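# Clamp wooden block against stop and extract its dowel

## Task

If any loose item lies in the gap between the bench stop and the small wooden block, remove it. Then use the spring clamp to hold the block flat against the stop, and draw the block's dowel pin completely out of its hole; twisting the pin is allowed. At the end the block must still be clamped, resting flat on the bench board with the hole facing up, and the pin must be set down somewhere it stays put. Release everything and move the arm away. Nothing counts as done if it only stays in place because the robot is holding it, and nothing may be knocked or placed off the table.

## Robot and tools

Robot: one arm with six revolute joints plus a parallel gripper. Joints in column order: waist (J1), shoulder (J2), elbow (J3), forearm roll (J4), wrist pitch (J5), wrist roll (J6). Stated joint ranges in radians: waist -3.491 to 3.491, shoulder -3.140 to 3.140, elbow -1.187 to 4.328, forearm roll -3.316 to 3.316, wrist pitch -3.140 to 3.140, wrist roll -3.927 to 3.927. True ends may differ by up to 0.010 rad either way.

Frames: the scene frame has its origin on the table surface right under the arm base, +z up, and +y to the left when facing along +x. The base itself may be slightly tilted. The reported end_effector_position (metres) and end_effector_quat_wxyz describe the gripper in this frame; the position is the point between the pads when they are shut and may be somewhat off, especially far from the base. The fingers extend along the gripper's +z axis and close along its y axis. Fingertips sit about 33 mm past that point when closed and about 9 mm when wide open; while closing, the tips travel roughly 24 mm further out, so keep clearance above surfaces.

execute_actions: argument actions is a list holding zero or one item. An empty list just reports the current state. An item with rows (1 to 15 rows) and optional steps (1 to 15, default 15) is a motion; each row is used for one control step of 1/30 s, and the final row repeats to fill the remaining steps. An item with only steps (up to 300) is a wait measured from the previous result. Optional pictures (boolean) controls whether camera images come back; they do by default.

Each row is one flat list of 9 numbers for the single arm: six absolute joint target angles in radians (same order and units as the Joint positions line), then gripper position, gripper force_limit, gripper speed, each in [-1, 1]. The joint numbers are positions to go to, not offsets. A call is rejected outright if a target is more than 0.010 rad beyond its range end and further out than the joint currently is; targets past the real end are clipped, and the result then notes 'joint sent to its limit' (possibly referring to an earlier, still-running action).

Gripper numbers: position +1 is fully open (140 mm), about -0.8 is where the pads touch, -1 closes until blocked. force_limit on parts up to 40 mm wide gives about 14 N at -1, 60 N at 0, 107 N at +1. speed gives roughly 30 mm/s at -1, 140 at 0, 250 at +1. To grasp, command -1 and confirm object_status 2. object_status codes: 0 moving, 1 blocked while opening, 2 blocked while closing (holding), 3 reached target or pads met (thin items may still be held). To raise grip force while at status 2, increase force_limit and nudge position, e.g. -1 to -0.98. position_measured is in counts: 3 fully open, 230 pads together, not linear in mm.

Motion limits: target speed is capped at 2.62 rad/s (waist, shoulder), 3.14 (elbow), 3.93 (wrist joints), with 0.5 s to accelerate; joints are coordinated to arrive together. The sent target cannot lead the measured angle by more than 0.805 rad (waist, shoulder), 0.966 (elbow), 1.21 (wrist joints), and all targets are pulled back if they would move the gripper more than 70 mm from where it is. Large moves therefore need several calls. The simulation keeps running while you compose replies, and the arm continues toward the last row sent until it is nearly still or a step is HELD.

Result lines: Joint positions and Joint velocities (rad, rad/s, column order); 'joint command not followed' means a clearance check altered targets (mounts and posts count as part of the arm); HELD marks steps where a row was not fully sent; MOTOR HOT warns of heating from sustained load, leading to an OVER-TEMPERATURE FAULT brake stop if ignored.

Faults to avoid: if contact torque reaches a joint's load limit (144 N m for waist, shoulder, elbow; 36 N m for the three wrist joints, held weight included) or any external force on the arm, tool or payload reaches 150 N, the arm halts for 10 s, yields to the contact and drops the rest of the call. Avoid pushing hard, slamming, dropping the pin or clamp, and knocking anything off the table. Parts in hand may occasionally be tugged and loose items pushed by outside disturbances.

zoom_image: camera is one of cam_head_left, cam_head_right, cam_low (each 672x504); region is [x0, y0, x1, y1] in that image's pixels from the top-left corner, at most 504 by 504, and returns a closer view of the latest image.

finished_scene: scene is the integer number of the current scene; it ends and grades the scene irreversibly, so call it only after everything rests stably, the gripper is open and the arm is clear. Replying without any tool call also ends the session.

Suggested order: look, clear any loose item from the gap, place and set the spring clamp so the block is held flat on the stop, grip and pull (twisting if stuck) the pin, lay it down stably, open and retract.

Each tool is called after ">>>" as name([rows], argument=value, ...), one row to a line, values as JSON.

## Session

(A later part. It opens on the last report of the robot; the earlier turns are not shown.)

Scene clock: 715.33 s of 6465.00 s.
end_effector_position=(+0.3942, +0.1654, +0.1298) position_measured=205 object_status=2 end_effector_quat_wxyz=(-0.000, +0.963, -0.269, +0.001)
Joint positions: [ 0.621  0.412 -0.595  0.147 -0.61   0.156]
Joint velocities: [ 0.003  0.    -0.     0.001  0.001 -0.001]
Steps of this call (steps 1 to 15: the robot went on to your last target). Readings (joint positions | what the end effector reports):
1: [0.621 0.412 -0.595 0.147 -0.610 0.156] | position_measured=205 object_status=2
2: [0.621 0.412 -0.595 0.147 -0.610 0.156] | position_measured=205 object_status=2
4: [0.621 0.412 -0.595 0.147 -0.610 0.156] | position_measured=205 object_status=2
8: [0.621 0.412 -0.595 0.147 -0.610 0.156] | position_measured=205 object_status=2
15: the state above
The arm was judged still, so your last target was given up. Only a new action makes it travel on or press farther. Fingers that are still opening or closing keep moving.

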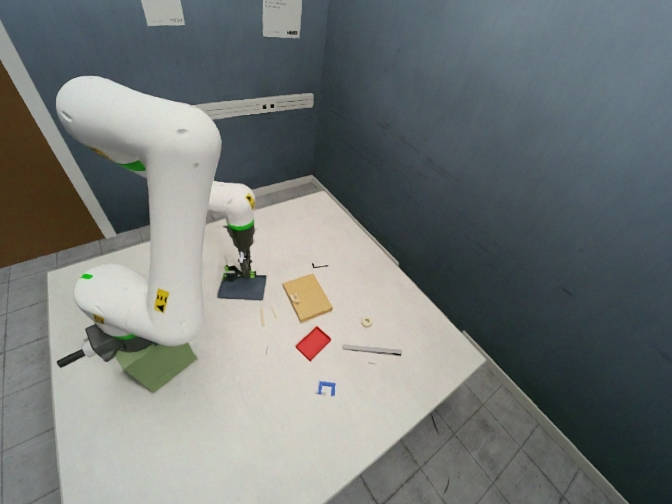

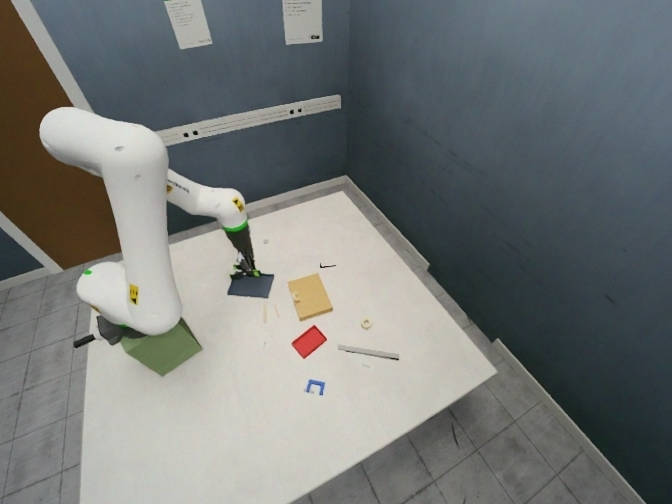

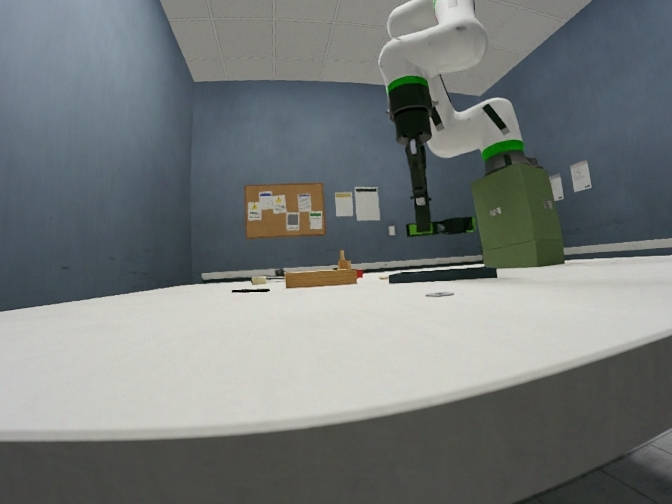

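>>> execute_actions([
  {"rows": [[-0.0423, 0.4936, -0.3214, 0.135, -0.7407, -0.281, -1.0, 0.3, -0.6]], "steps": 15},
], pictures=false)

>>> execute_actions([
  {"steps": 40},
])

>>> zoom_image(camera="cam_low", region=[285, 195, 395, 290])

>>> zoom_image(camera="cam_head_left", region=[260, 255, 350, 325])

>>> zoom_image(camera="cam_head_right", region=[260, 255, 350, 325])

Scene clock: 731.67 s of 6465.00 s.
end_effector_position=(+0.4768, +0.0473, +0.1350) position_measured=205 object_status=2 end_effector_quat_wxyz=(-0.002, +0.849, -0.528, -0.001)
Joint positions: [ 0.287  0.453 -0.457  0.141 -0.676 -0.064]
Joint velocities: [-0.827  0.103  0.339 -0.016 -0.163 -0.541]
Steps of this call (steps 1 to 90: nothing new was sent; then 12.83 s passed at rest; steps 91 to 105: all 15 steps of this action). Readings (joint positions | what the end effector reports):
91: [0.621 0.412 -0.595 0.147 -0.610 0.157] | position_measured=205 object_status=2
92: [0.619 0.412 -0.594 0.147 -0.610 0.155] | position_measured=205 object_status=2
94: [0.597 0.414 -0.584 0.147 -0.615 0.140] | position_measured=205 object_status=2
98: [0.489 0.428 -0.540 0.145 -0.636 0.069] | position_measured=205 object_status=2
105: the state above

Scene clock: 733.00 s of 6465.00 s.
end_effector_position=(+0.5173, -0.1076, +0.1401) position_measured=205 object_status=2 end_effector_quat_wxyz=(+0.000, -0.671, +0.741, -0.000)
Joint positions: [-0.042  0.494 -0.321  0.135 -0.741 -0.281]
Joint velocities: [-0.     0.     0.     0.002 -0.001 -0.   ]
Steps of this call (steps 1 to 30: the robot went on to your last target; steps 31 to 40: nothing new was sent). Readings (joint positions | what the end effector reports):
1: [0.259 0.456 -0.446 0.140 -0.681 -0.082] | position_measured=205 object_status=2
2: [0.231 0.460 -0.434 0.140 -0.687 -0.101] | position_measured=205 object_status=2
4: [0.177 0.467 -0.412 0.139 -0.698 -0.137] | position_measured=205 object_status=2
8: [0.069 0.480 -0.367 0.137 -0.719 -0.208] | position_measured=205 object_status=2
40: the state above
The arm was judged still, so your last target was given up. Only a new action makes it travel on or press farther. Fingers that are still opening or closing keep moving.

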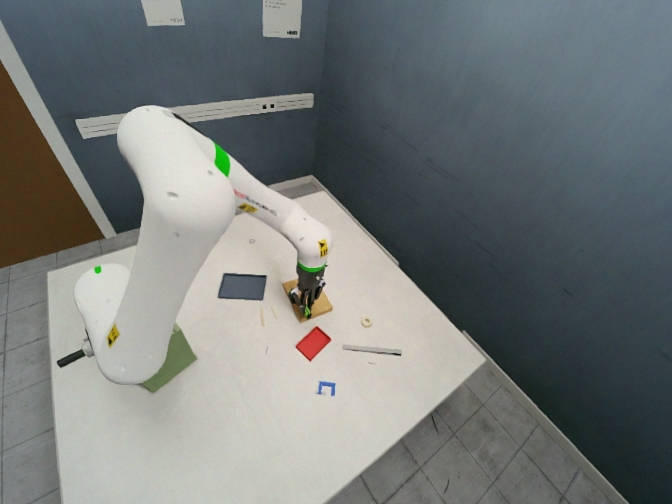

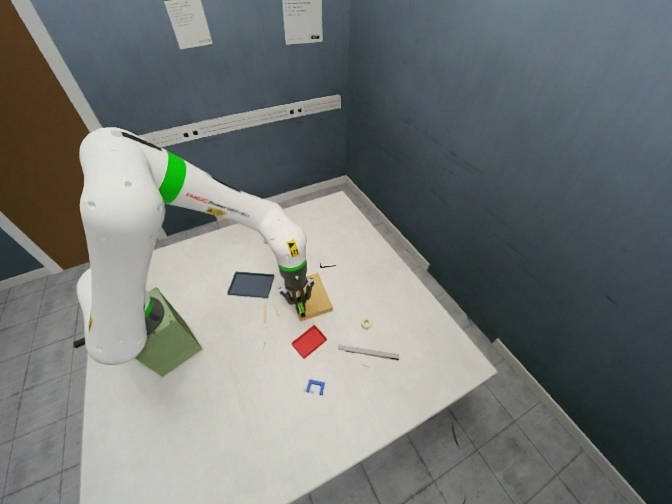

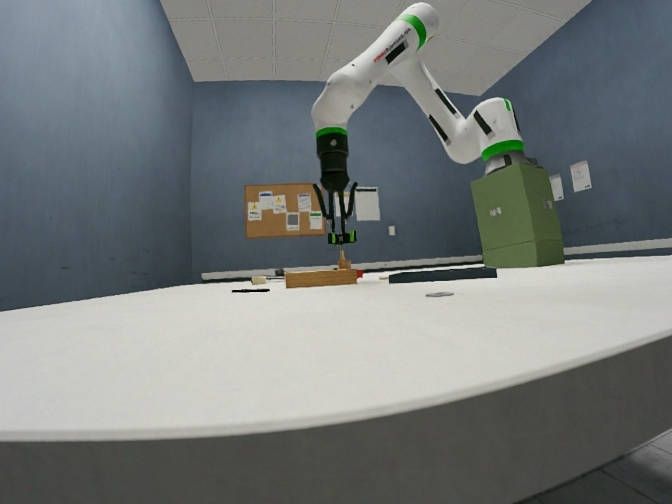

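Region (285, 195, 395, 290) of cam_low's 672x504 image, scaled by 4.582, with more detail than that image has; it fills the top 435 rows of this view, and the rest is white.

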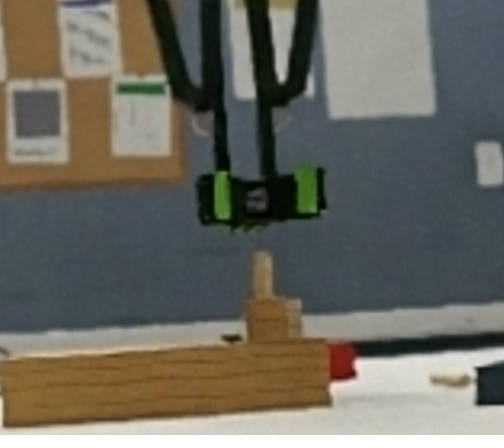

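Region (260, 255, 350, 325) of cam_head_left's 672x504 image, scaled by 5.600, with more detail than that image has.

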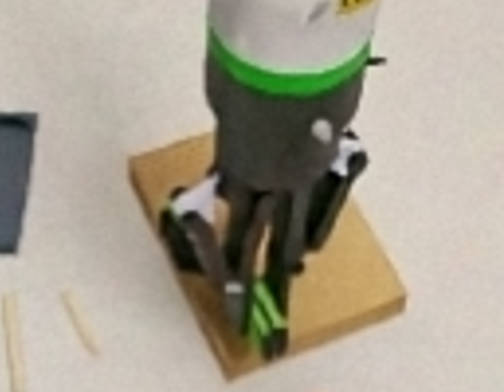

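Region (260, 255, 350, 325) of cam_head_right's 672x504 image, scaled by 5.600, with more detail than that image has.

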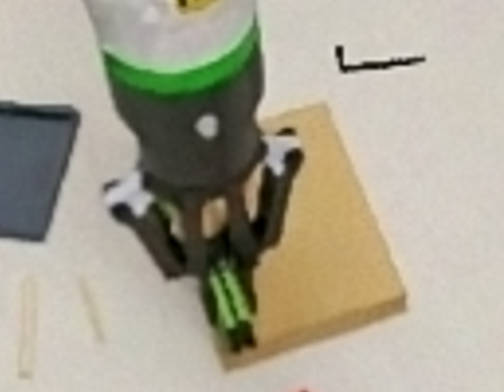

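>>> execute_actions([
  {"rows": [[-0.0486, 0.5584, -0.3330, 0.1478, -0.6644, -0.2907, -1.0, 0.3, -0.6]], "steps": 15},
])

>>> zoom_image(camera="cam_low", region=[310, 225, 380, 285])

Scene clock: 751.23 s of 6465.00 s.
end_effector_position=(+0.5164, -0.1075, +0.1052) position_measured=205 object_status=2 end_effector_quat_wxyz=(+0.000, -0.672, +0.741, -0.001)
Joint positions: [-0.049  0.558 -0.333  0.148 -0.664 -0.291]
Joint velocities: [ 0.     0.001 -0.001  0.001  0.    -0.001]
Steps of this call (steps 1 to 90: nothing new was sent; then 14.73 s passed at rest; steps 91 to 105: all 15 steps of this action). Readings (joint positions | what the end effector reports):
91: [-0.042 0.494 -0.321 0.135 -0.741 -0.281] | position_measured=205 object_status=2
92: [-0.043 0.496 -0.321 0.136 -0.738 -0.281] | position_measured=205 object_status=2
94: [-0.045 0.518 -0.325 0.140 -0.711 -0.285] | position_measured=205 object_status=2
98: [-0.049 0.558 -0.333 0.148 -0.665 -0.291] | position_measured=205 object_status=2
105: the state above

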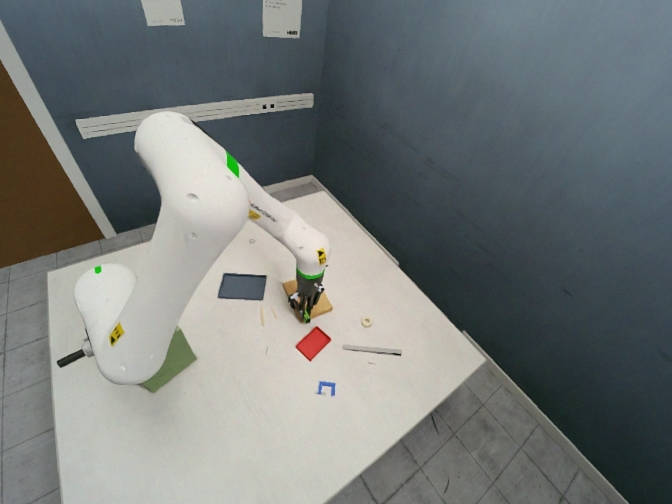

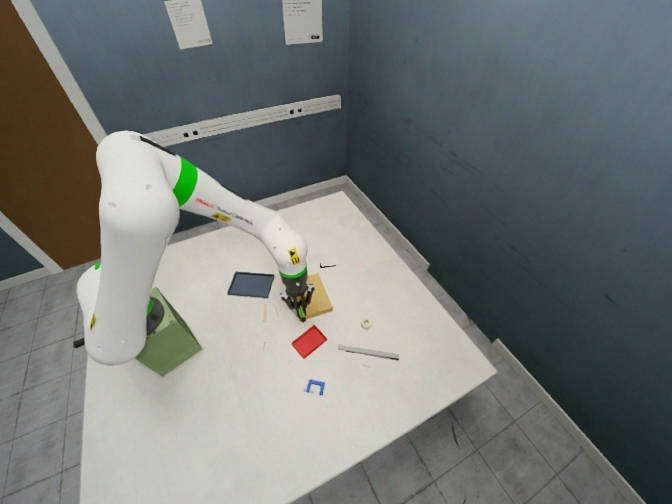

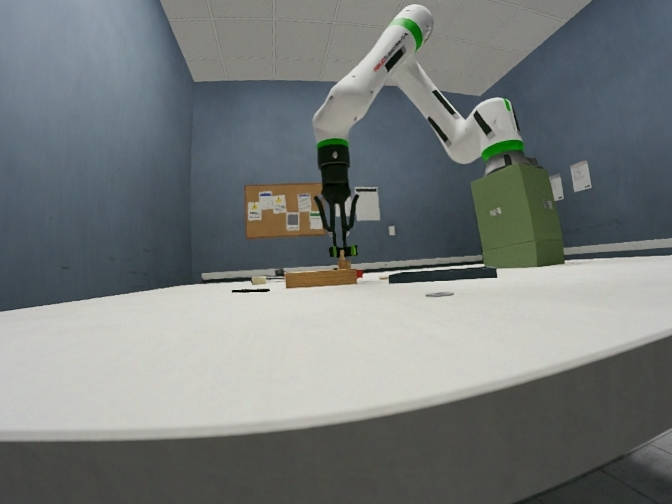

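Region (310, 225, 380, 285) of cam_low's 672x504 image, scaled by 7.200, with more detail than that image has; it fills the top 432 rows of this view, and the rest is white.

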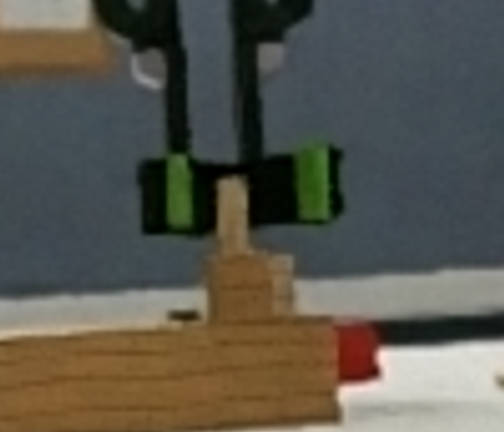

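>>> execute_actions([
  {"rows": [[-0.0504, 0.5783, -0.3339, 0.1520, -0.6438, -0.2943, -1.0, 0.3, -0.6],[-0.0504, 0.5783, -0.3339, 0.1520, -0.6438, -0.2943, -1.0, 0.3, -0.6],[-0.0504, 0.5783, -0.3339, 0.1520, -0.6438, -0.2943, -1.0, 0.3, -0.6],[-0.0504, 0.5783, -0.3339, 0.1520, -0.6438, -0.2943, -1.0, 0.3, -0.6],[-0.0504, 0.5783, -0.3339, 0.1520, -0.6438, -0.2943, -1.0, 0.3, -0.6],[-0.0504, 0.5783, -0.3339, 0.1520, -0.6438, -0.2943, -1.0, 0.3, -0.6],[-0.0504, 0.5783, -0.3339, 0.1520, -0.6438, -0.2943, -1.0, 0.3, -0.6],[-0.0513, 0.5883, -0.3344, 0.1542, -0.6334, -0.2960, -1.0, 0.3, -0.6]], "steps": 15},
])

>>> zoom_image(camera="cam_low", region=[310, 225, 380, 285])

>>> zoom_image(camera="cam_head_left", region=[270, 265, 340, 325])

>>> zoom_image(camera="cam_head_right", region=[270, 265, 340, 325])

Scene clock: 780.93 s of 6465.00 s.
end_effector_position=(+0.5163, -0.1074, +0.0902) position_measured=205 object_status=2 end_effector_quat_wxyz=(+0.000, -0.672, +0.741, -0.001)
Joint positions: [-0.051  0.588 -0.334  0.154 -0.633 -0.296]
Joint velocities: [ 0.001  0.002  0.    -0.001  0.002  0.   ]
Steps of this call (steps 1 to 15: the robot went on to your last target; steps 16 to 90: nothing new was sent; then 26.20 s passed at rest; steps 91 to 105: all 15 steps of this action). Readings (joint positions | what the end effector reports):
91: [-0.049 0.559 -0.333 0.148 -0.664 -0.291] | position_measured=205 object_status=2
92: [-0.049 0.561 -0.333 0.148 -0.661 -0.291] | position_measured=205 object_status=2
94: [-0.050 0.574 -0.334 0.151 -0.648 -0.294] | position_measured=205 object_status=2
98: [-0.050 0.578 -0.334 0.152 -0.644 -0.294] | position_measured=205 object_status=2
105: the state above

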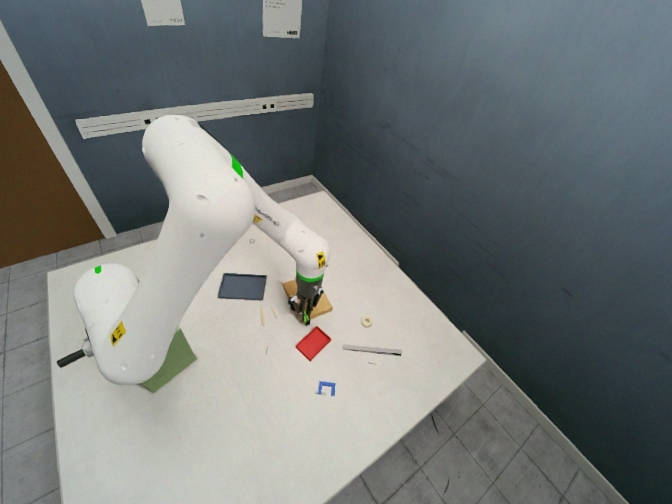

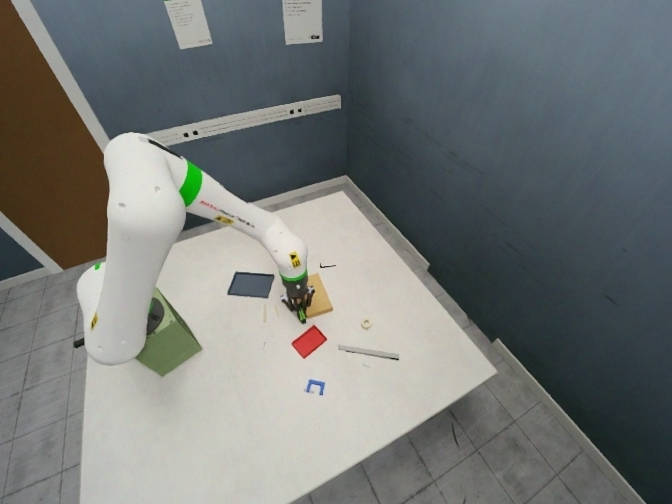

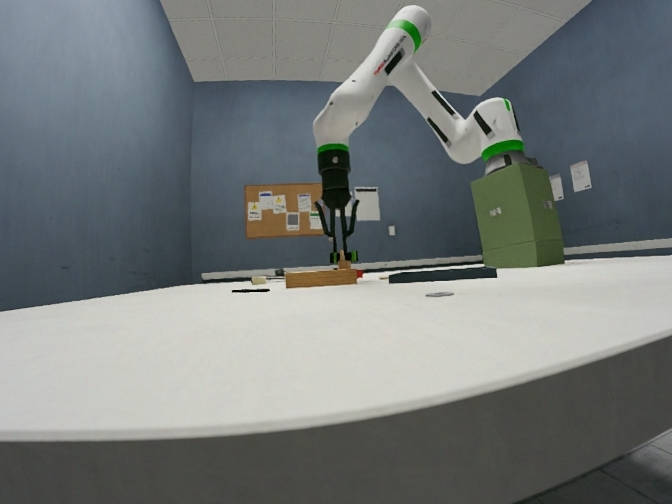

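Region (310, 225, 380, 285) of cam_low's 672x504 image, scaled by 7.200, with more detail than that image has; it fills the top 432 rows of this view, and the rest is white.

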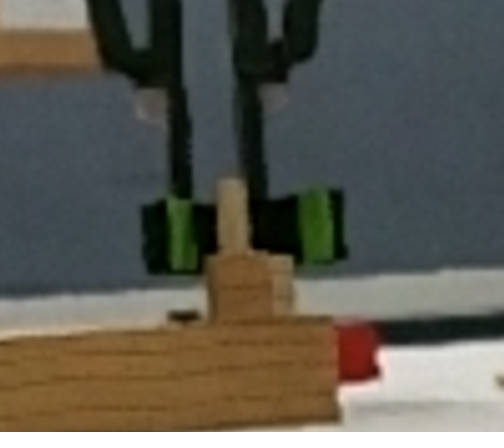

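Region (270, 265, 340, 325) of cam_head_left's 672x504 image, scaled by 7.200, with more detail than that image has; it fills the top 432 rows of this view, and the rest is white.

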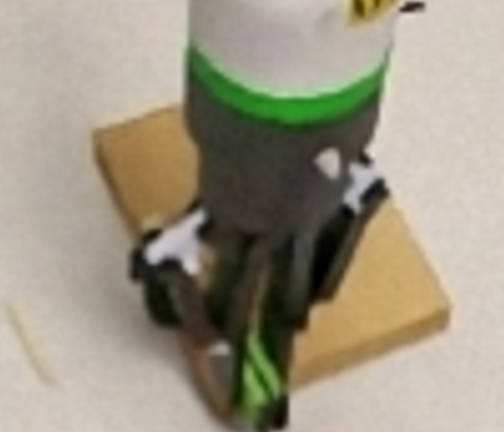

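Region (270, 265, 340, 325) of cam_head_right's 672x504 image, scaled by 7.200, with more detail than that image has; it fills the top 432 rows of this view, and the rest is white.

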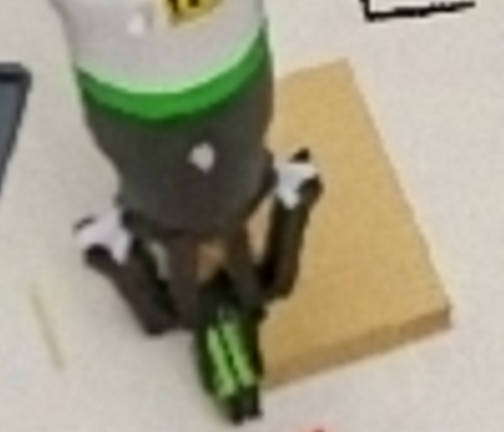

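>>> execute_actions(actions=[])

Scene clock: 798.37 s of 6465.00 s.
end_effector_position=(+0.5163, -0.1074, +0.0901) position_measured=205 object_status=2 end_effector_quat_wxyz=(+0.000, -0.672, +0.741, -0.001)
Joint positions: [-0.051  0.588 -0.334  0.154 -0.633 -0.296]
Joint velocities: [-0.001  0.    -0.     0.     0.     0.   ]
Steps of this call (steps 1 to 15: the robot went on to your last target; steps 16 to 90: nothing new was sent; then 14.43 s passed at rest). Readings (joint positions | what the end effector reports):
1: [-0.051 0.588 -0.334 0.154 -0.633 -0.296] | position_measured=205 object_status=2
2: [-0.051 0.588 -0.334 0.154 -0.633 -0.296] | position_measured=205 object_status=2
4: [-0.051 0.588 -0.334 0.154 -0.633 -0.296] | position_measured=205 object_status=2
8: [-0.051 0.588 -0.334 0.154 -0.633 -0.296] | position_measured=205 object_status=2
90: the state above
The arm was judged still, so your last target was given up. Only a new action makes it travel on or press farther. Fingers that are still opening or closing keep moving.

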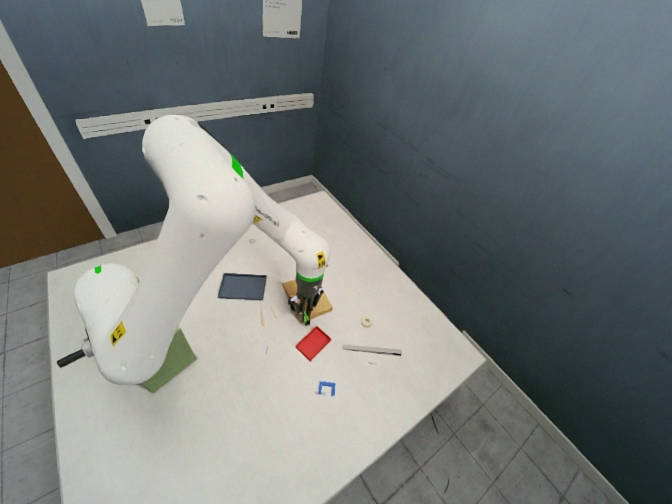

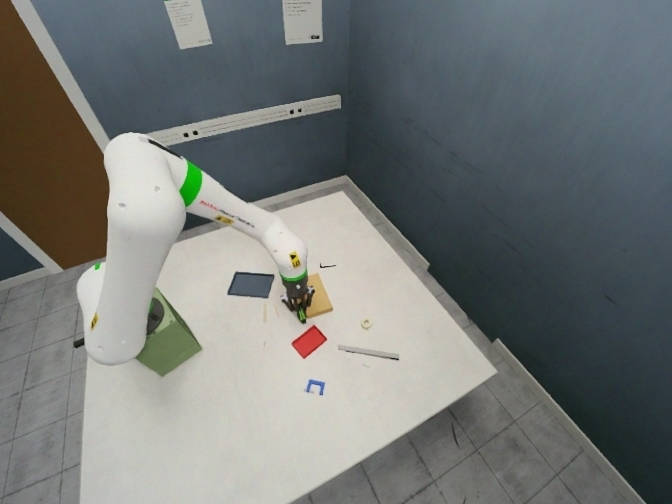

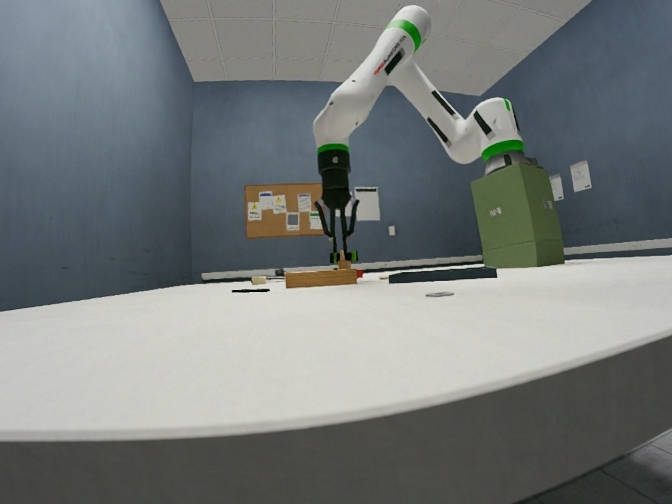

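>>> execute_actions([
  {"rows": [[-0.0522,0.5982,-0.3348,0.1563,-0.6231,-0.2978,-1.0,0.3,-0.6]], "steps": 15},
], pictures=false)

>>> execute_actions([
  {"rows": [[-0.0529,0.6062,-0.3352,0.1580,-0.6148,-0.2992,-1.0,0.3,-0.6]], "steps": 15},
])

>>> zoom_image(camera="cam_low", region=[270, 220, 410, 300])

Scene clock: 802.80 s of 6465.00 s.
end_effector_position=(+0.5163, -0.1074, +0.0852) position_measured=205 object_status=2 end_effector_quat_wxyz=(+0.000, -0.671, +0.741, -0.001)
Joint positions: [-0.052  0.598 -0.335  0.156 -0.623 -0.298]
Joint velocities: [ 0.001  0.    -0.    -0.001 -0.    -0.001]
Steps of this call (steps 1 to 90: nothing new was sent; then 0.93 s passed at rest; steps 91 to 105: all 15 steps of this action). Readings (joint positions | what the end effector reports):
91: [-0.051 0.588 -0.334 0.154 -0.633 -0.296] | position_measured=205 object_status=2
92: [-0.052 0.591 -0.334 0.155 -0.631 -0.296] | position_measured=205 object_status=2
94: [-0.052 0.597 -0.335 0.156 -0.625 -0.298] | position_measured=205 object_status=2
98: [-0.052 0.598 -0.335 0.156 -0.623 -0.298] | position_measured=205 object_status=2
105: the state above

Scene clock: 803.30 s of 6465.00 s.
end_effector_position=(+0.5162, -0.1073, +0.0812) position_measured=205 object_status=2 end_effector_quat_wxyz=(+0.000, -0.672, +0.741, -0.000)
Joint positions: [-0.053  0.606 -0.335  0.158 -0.615 -0.299]
Joint velocities: [-0.001  0.    -0.    -0.     0.001  0.001]
Steps of this call (steps 1 to 15: all 15 steps of this action). Readings (joint positions | what the end effector reports):
1: [-0.052 0.598 -0.335 0.156 -0.623 -0.298] | position_measured=205 object_status=2
2: [-0.052 0.600 -0.335 0.157 -0.621 -0.298] | position_measured=205 object_status=2
4: [-0.053 0.605 -0.335 0.158 -0.616 -0.299] | position_measured=205 object_status=2
8: [-0.053 0.606 -0.335 0.158 -0.615 -0.299] | position_measured=205 object_status=2
15: the state above

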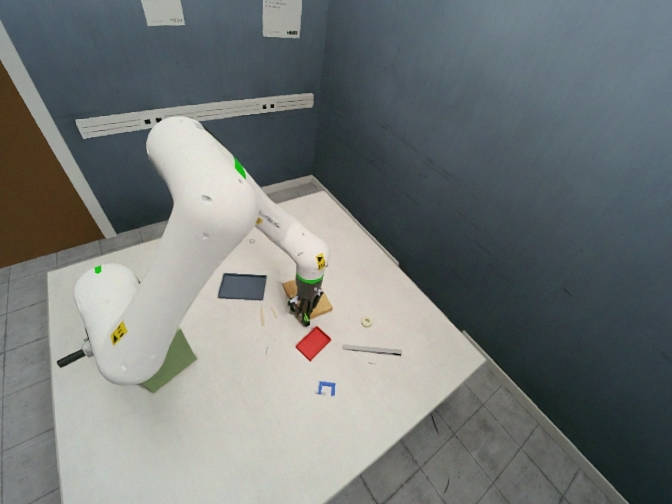

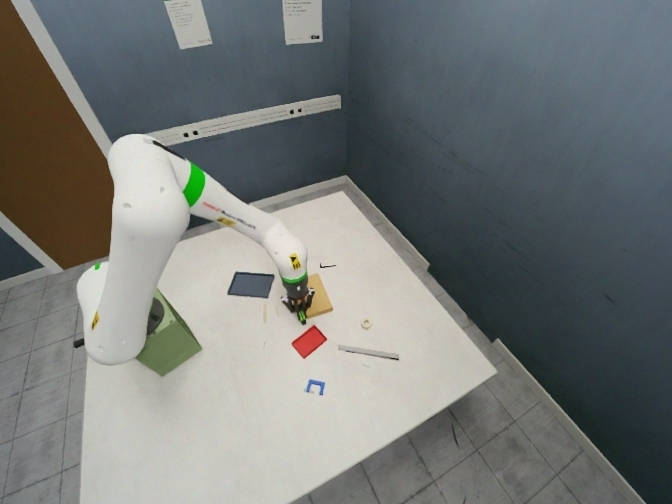

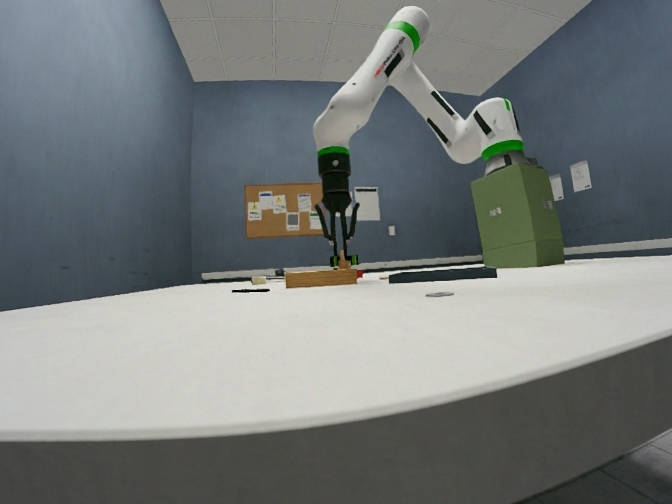

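Region (270, 220, 410, 300) of cam_low's 672x504 image, scaled by 3.600, with more detail than that image has; it fills the top 288 rows of this view, and the rest is white.

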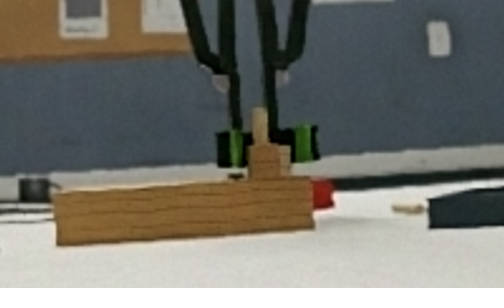

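>>> execute_actions([
  {"rows": [[-0.0533,0.6102,-0.3354,0.1589,-0.6107,-0.2999,-1.0,0.3,-0.6]], "steps": 15},
], pictures=false)

>>> execute_actions([
  {"rows": [[-0.0536,0.6142,-0.3356,0.1598,-0.6065,-0.3006,-1.0,0.3,-0.6]], "steps": 15},
])

>>> zoom_image(camera="cam_low", region=[270, 220, 410, 300])

Scene clock: 808.57 s of 6465.00 s.
end_effector_position=(+0.5161, -0.1073, +0.0792) position_measured=205 object_status=2 end_effector_quat_wxyz=(+0.000, -0.672, +0.741, -0.000)
Joint positions: [-0.053  0.61  -0.335  0.159 -0.611 -0.3  ]
Joint velocities: [-0.001  0.    -0.     0.001  0.001  0.001]
Steps of this call (steps 1 to 15: the robot went on to your last target; steps 16 to 90: nothing new was sent; then 1.77 s passed at rest; steps 91 to 105: all 15 steps of this action). Readings (joint positions | what the end effector reports):
91: [-0.053 0.606 -0.335 0.158 -0.615 -0.299] | position_measured=205 object_status=2
92: [-0.053 0.608 -0.335 0.158 -0.613 -0.299] | position_measured=205 object_status=2
94: [-0.053 0.610 -0.335 0.159 -0.611 -0.300] | position_measured=205 object_status=2
98: [-0.053 0.610 -0.335 0.159 -0.611 -0.300] | position_measured=205 object_status=2
105: the state above

Scene clock: 809.07 s of 6465.00 s.
end_effector_position=(+0.5160, -0.1073, +0.0772) position_measured=205 object_status=2 end_effector_quat_wxyz=(+0.000, -0.672, +0.741, -0.000)
Joint positions: [-0.054  0.614 -0.336  0.16  -0.606 -0.301]
Joint velocities: [-0.001 -0.     0.    -0.001 -0.001  0.001]
Steps of this call (steps 1 to 15: all 15 steps of this action). Readings (joint positions | what the end effector reports):
1: [-0.053 0.610 -0.335 0.159 -0.611 -0.300] | position_measured=205 object_status=2
2: [-0.053 0.612 -0.335 0.159 -0.609 -0.300] | position_measured=205 object_status=2
4: [-0.054 0.614 -0.336 0.160 -0.607 -0.301] | position_measured=205 object_status=2
8: [-0.054 0.614 -0.336 0.160 -0.607 -0.301] | position_measured=205 object_status=2
15: the state above

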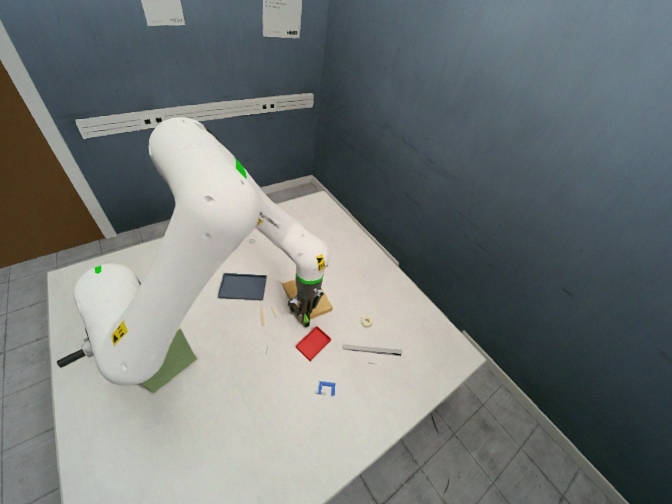

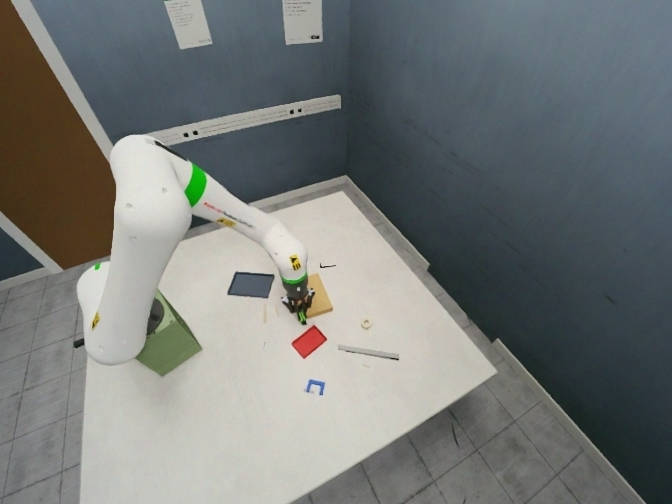

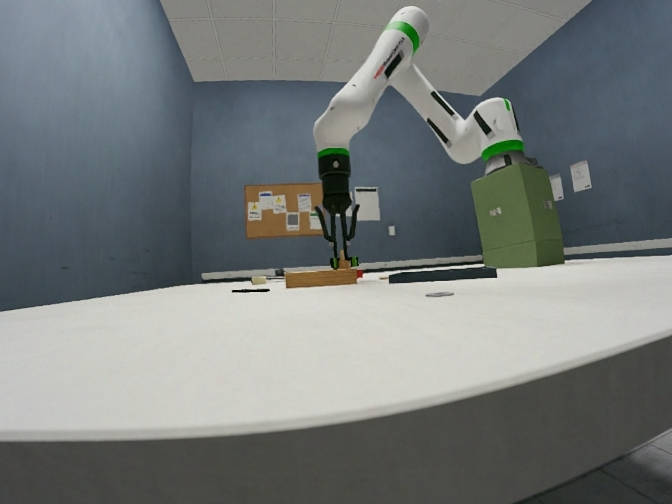

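Region (270, 220, 410, 300) of cam_low's 672x504 image, scaled by 3.600, with more detail than that image has; it fills the top 288 rows of this view, and the rest is white.

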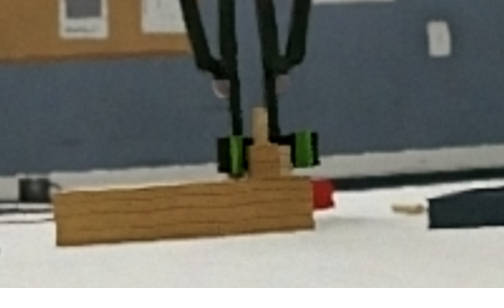

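>>> execute_actions([
  {"rows": [[-0.0538,0.6162,-0.3357,0.1602,-0.6044,-0.3010,-1.0,0.3,-0.6]], "steps": 15},
], pictures=false)

>>> execute_actions([
  {"rows": [[-0.0538,0.6162,-0.3357,0.1602,-0.6044,-0.3010,-0.3,0.3,-1.0]], "steps": 15},
], pictures=false)

>>> execute_actions([
  {"steps": 30},
])

>>> zoom_image(camera="cam_low", region=[270, 220, 410, 300])

Scene clock: 818.43 s of 6465.00 s.
end_effector_position=(+0.5160, -0.1073, +0.0762) position_measured=205 object_status=2 end_effector_quat_wxyz=(+0.000, -0.672, +0.741, -0.000)
Joint positions: [-0.054  0.616 -0.336  0.16  -0.604 -0.301]
Joint velocities: [ 0.     0.     0.     0.001 -0.001  0.001]
Steps of this call (steps 1 to 15: the robot went on to your last target; steps 16 to 90: nothing new was sent; then 5.87 s passed at rest; steps 91 to 105: all 15 steps of this action). Readings (joint positions | what the end effector reports):
91: [-0.054 0.614 -0.336 0.160 -0.606 -0.301] | position_measured=205 object_status=2
92: [-0.054 0.615 -0.336 0.160 -0.606 -0.301] | position_measured=205 object_status=2
94: [-0.054 0.616 -0.336 0.160 -0.605 -0.301] | position_measured=205 object_status=2
98: [-0.054 0.616 -0.336 0.160 -0.604 -0.301] | position_measured=205 object_status=2
105: the state above

Scene clock: 818.93 s of 6465.00 s.
end_effector_position=(+0.5160, -0.1073, +0.0761) position_measured=183 object_status=0 end_effector_quat_wxyz=(+0.000, -0.672, +0.741, -0.000)
Joint positions: [-0.054  0.616 -0.336  0.16  -0.604 -0.301]
Joint velocities: [ 0.001 -0.001 -0.001  0.001 -0.    -0.   ]
Steps of this call (steps 1 to 15: all 15 steps of this action). Readings (joint positions | what the end effector reports):
1: [-0.054 0.616 -0.336 0.160 -0.604 -0.301] | position_measured=205 object_status=0
2: [-0.054 0.616 -0.336 0.160 -0.604 -0.301] | position_measured=205 object_status=0
4: [-0.054 0.616 -0.336 0.160 -0.604 -0.301] | position_measured=201 object_status=0
8: [-0.054 0.616 -0.336 0.160 -0.604 -0.301] | position_measured=194 object_status=0
15: the state above

Scene clock: 819.93 s of 6465.00 s.
end_effector_position=(+0.5160, -0.1073, +0.0761) position_measured=167 object_status=3 end_effector_quat_wxyz=(+0.000, -0.672, +0.741, -0.000)
Joint positions: [-0.054  0.616 -0.336  0.16  -0.604 -0.301]
Joint velocities: [-0.001 -0.001 -0.001 -0.001 -0.001  0.   ]
Steps of this call (steps 1 to 15: the robot went on to your last target; steps 16 to 30: nothing new was sent). Readings (joint positions | what the end effector reports):
1: [-0.054 0.616 -0.336 0.160 -0.604 -0.301] | position_measured=181 object_status=0
2: [-0.054 0.616 -0.336 0.160 -0.604 -0.301] | position_measured=180 object_status=0
4: [-0.054 0.616 -0.336 0.160 -0.604 -0.301] | position_measured=176 object_status=0
8: [-0.054 0.616 -0.336 0.160 -0.604 -0.301] | position_measured=170 object_status=0
30: the state above
The arm was judged still, so your last target was given up. Only a new action makes it travel on or press farther. Fingers that are still opening or closing keep moving.

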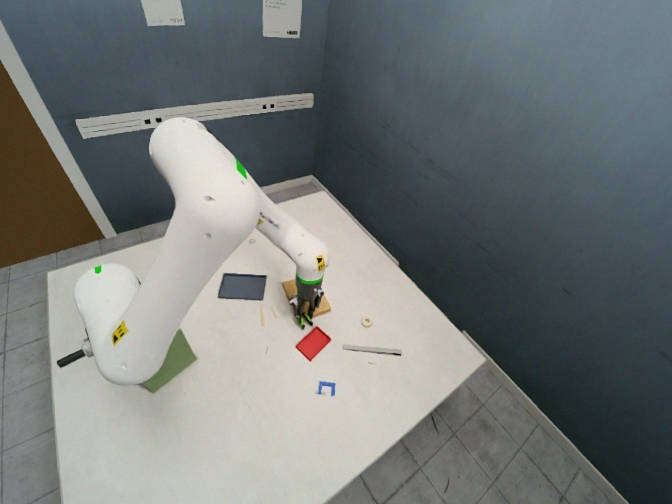

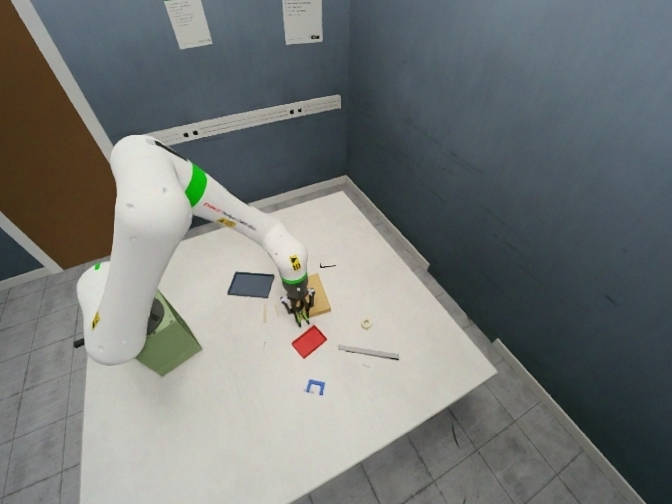

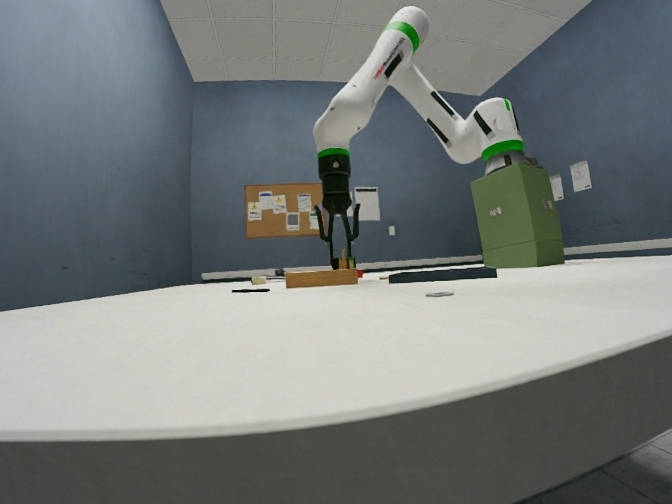

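Region (270, 220, 410, 300) of cam_low's 672x504 image, scaled by 3.600, with more detail than that image has; it fills the top 288 rows of this view, and the rest is white.

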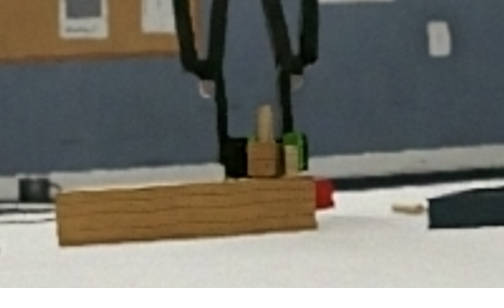

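>>> execute_actions([
  {"rows": [[-0.0538,0.6162,-0.3357,0.1602,-0.6044,-0.3010,0.1,0.3,-0.6]], "steps": 15},
], pictures=false)

>>> execute_actions([
  {"rows": [[-0.0513,0.5883,-0.3344,0.1542,-0.6334,-0.2960,0.1,0.3,-0.6]], "steps": 15},
])

>>> zoom_image(camera="cam_low", region=[300, 230, 390, 290])

Scene clock: 826.13 s of 6465.00 s.
end_effector_position=(+0.5160, -0.1073, +0.0761) position_measured=117 object_status=0 end_effector_quat_wxyz=(+0.000, -0.672, +0.741, -0.000)
Joint positions: [-0.054  0.616 -0.336  0.16  -0.604 -0.301]
Joint velocities: [-0.002 -0.     0.     0.     0.001  0.   ]
Steps of this call (steps 1 to 140: nothing new was sent; then 1.03 s passed at rest; steps 141 to 155: all 15 steps of this action). Readings (joint positions | what the end effector reports):
141: [-0.054 0.616 -0.336 0.160 -0.604 -0.301] | position_measured=167 object_status=0
142: [-0.054 0.616 -0.336 0.160 -0.604 -0.301] | position_measured=165 object_status=0
144: [-0.054 0.616 -0.336 0.160 -0.604 -0.301] | position_measured=157 object_status=0
148: [-0.054 0.616 -0.336 0.160 -0.604 -0.301] | position_measured=141 object_status=0
155: the state above

Scene clock: 826.63 s of 6465.00 s.
end_effector_position=(+0.5163, -0.1074, +0.0901) position_measured=117 object_status=3 end_effector_quat_wxyz=(+0.000, -0.672, +0.741, -0.001)
Joint positions: [-0.051  0.588 -0.334  0.154 -0.633 -0.296]
Joint velocities: [ 0.001  0.     0.    -0.001  0.     0.   ]
Steps of this call (steps 1 to 15: all 15 steps of this action). Readings (joint positions | what the end effector reports):
1: [-0.054 0.616 -0.336 0.160 -0.605 -0.301] | position_measured=117 object_status=0
2: [-0.054 0.614 -0.336 0.159 -0.608 -0.300] | position_measured=117 object_status=0
4: [-0.052 0.597 -0.335 0.156 -0.625 -0.297] | position_measured=117 object_status=0
8: [-0.051 0.589 -0.335 0.154 -0.633 -0.296] | position_measured=117 object_status=3
15: the state above

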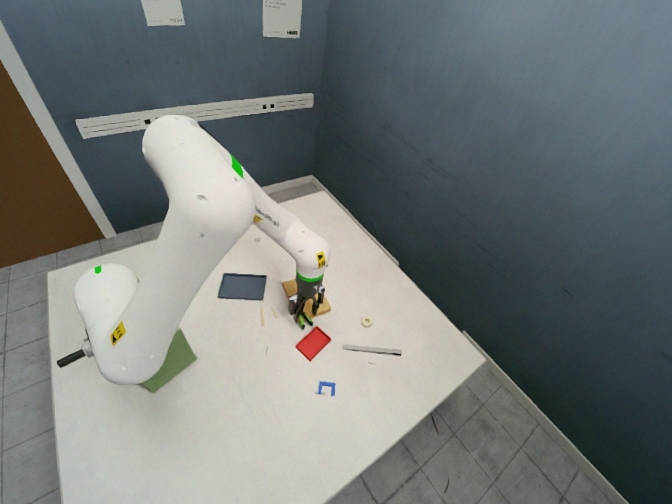

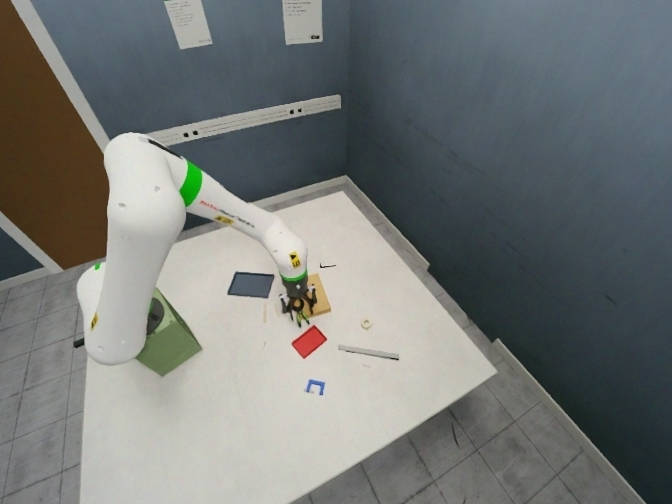

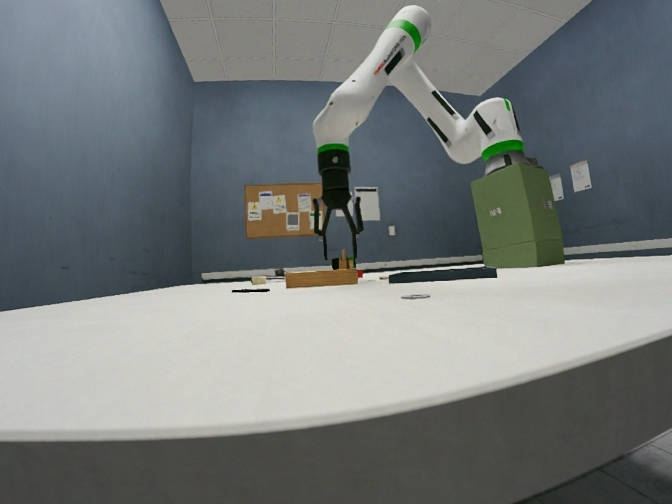

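Region (300, 230, 390, 290) of cam_low's 672x504 image, scaled by 5.600, with more detail than that image has.

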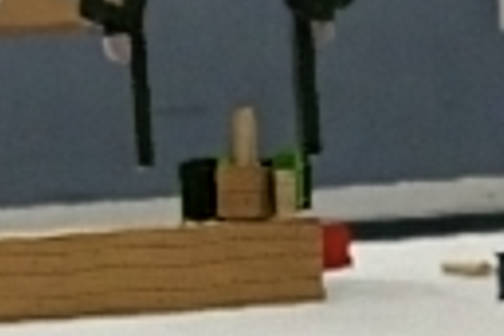

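>>> zoom_image(camera="cam_head_right", region=[260, 260, 350, 335])

Region (260, 260, 350, 335) of cam_head_right's 672x504 image, scaled by 5.600, with more detail than that image has.

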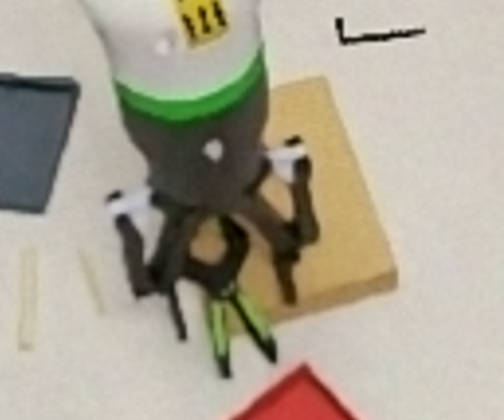

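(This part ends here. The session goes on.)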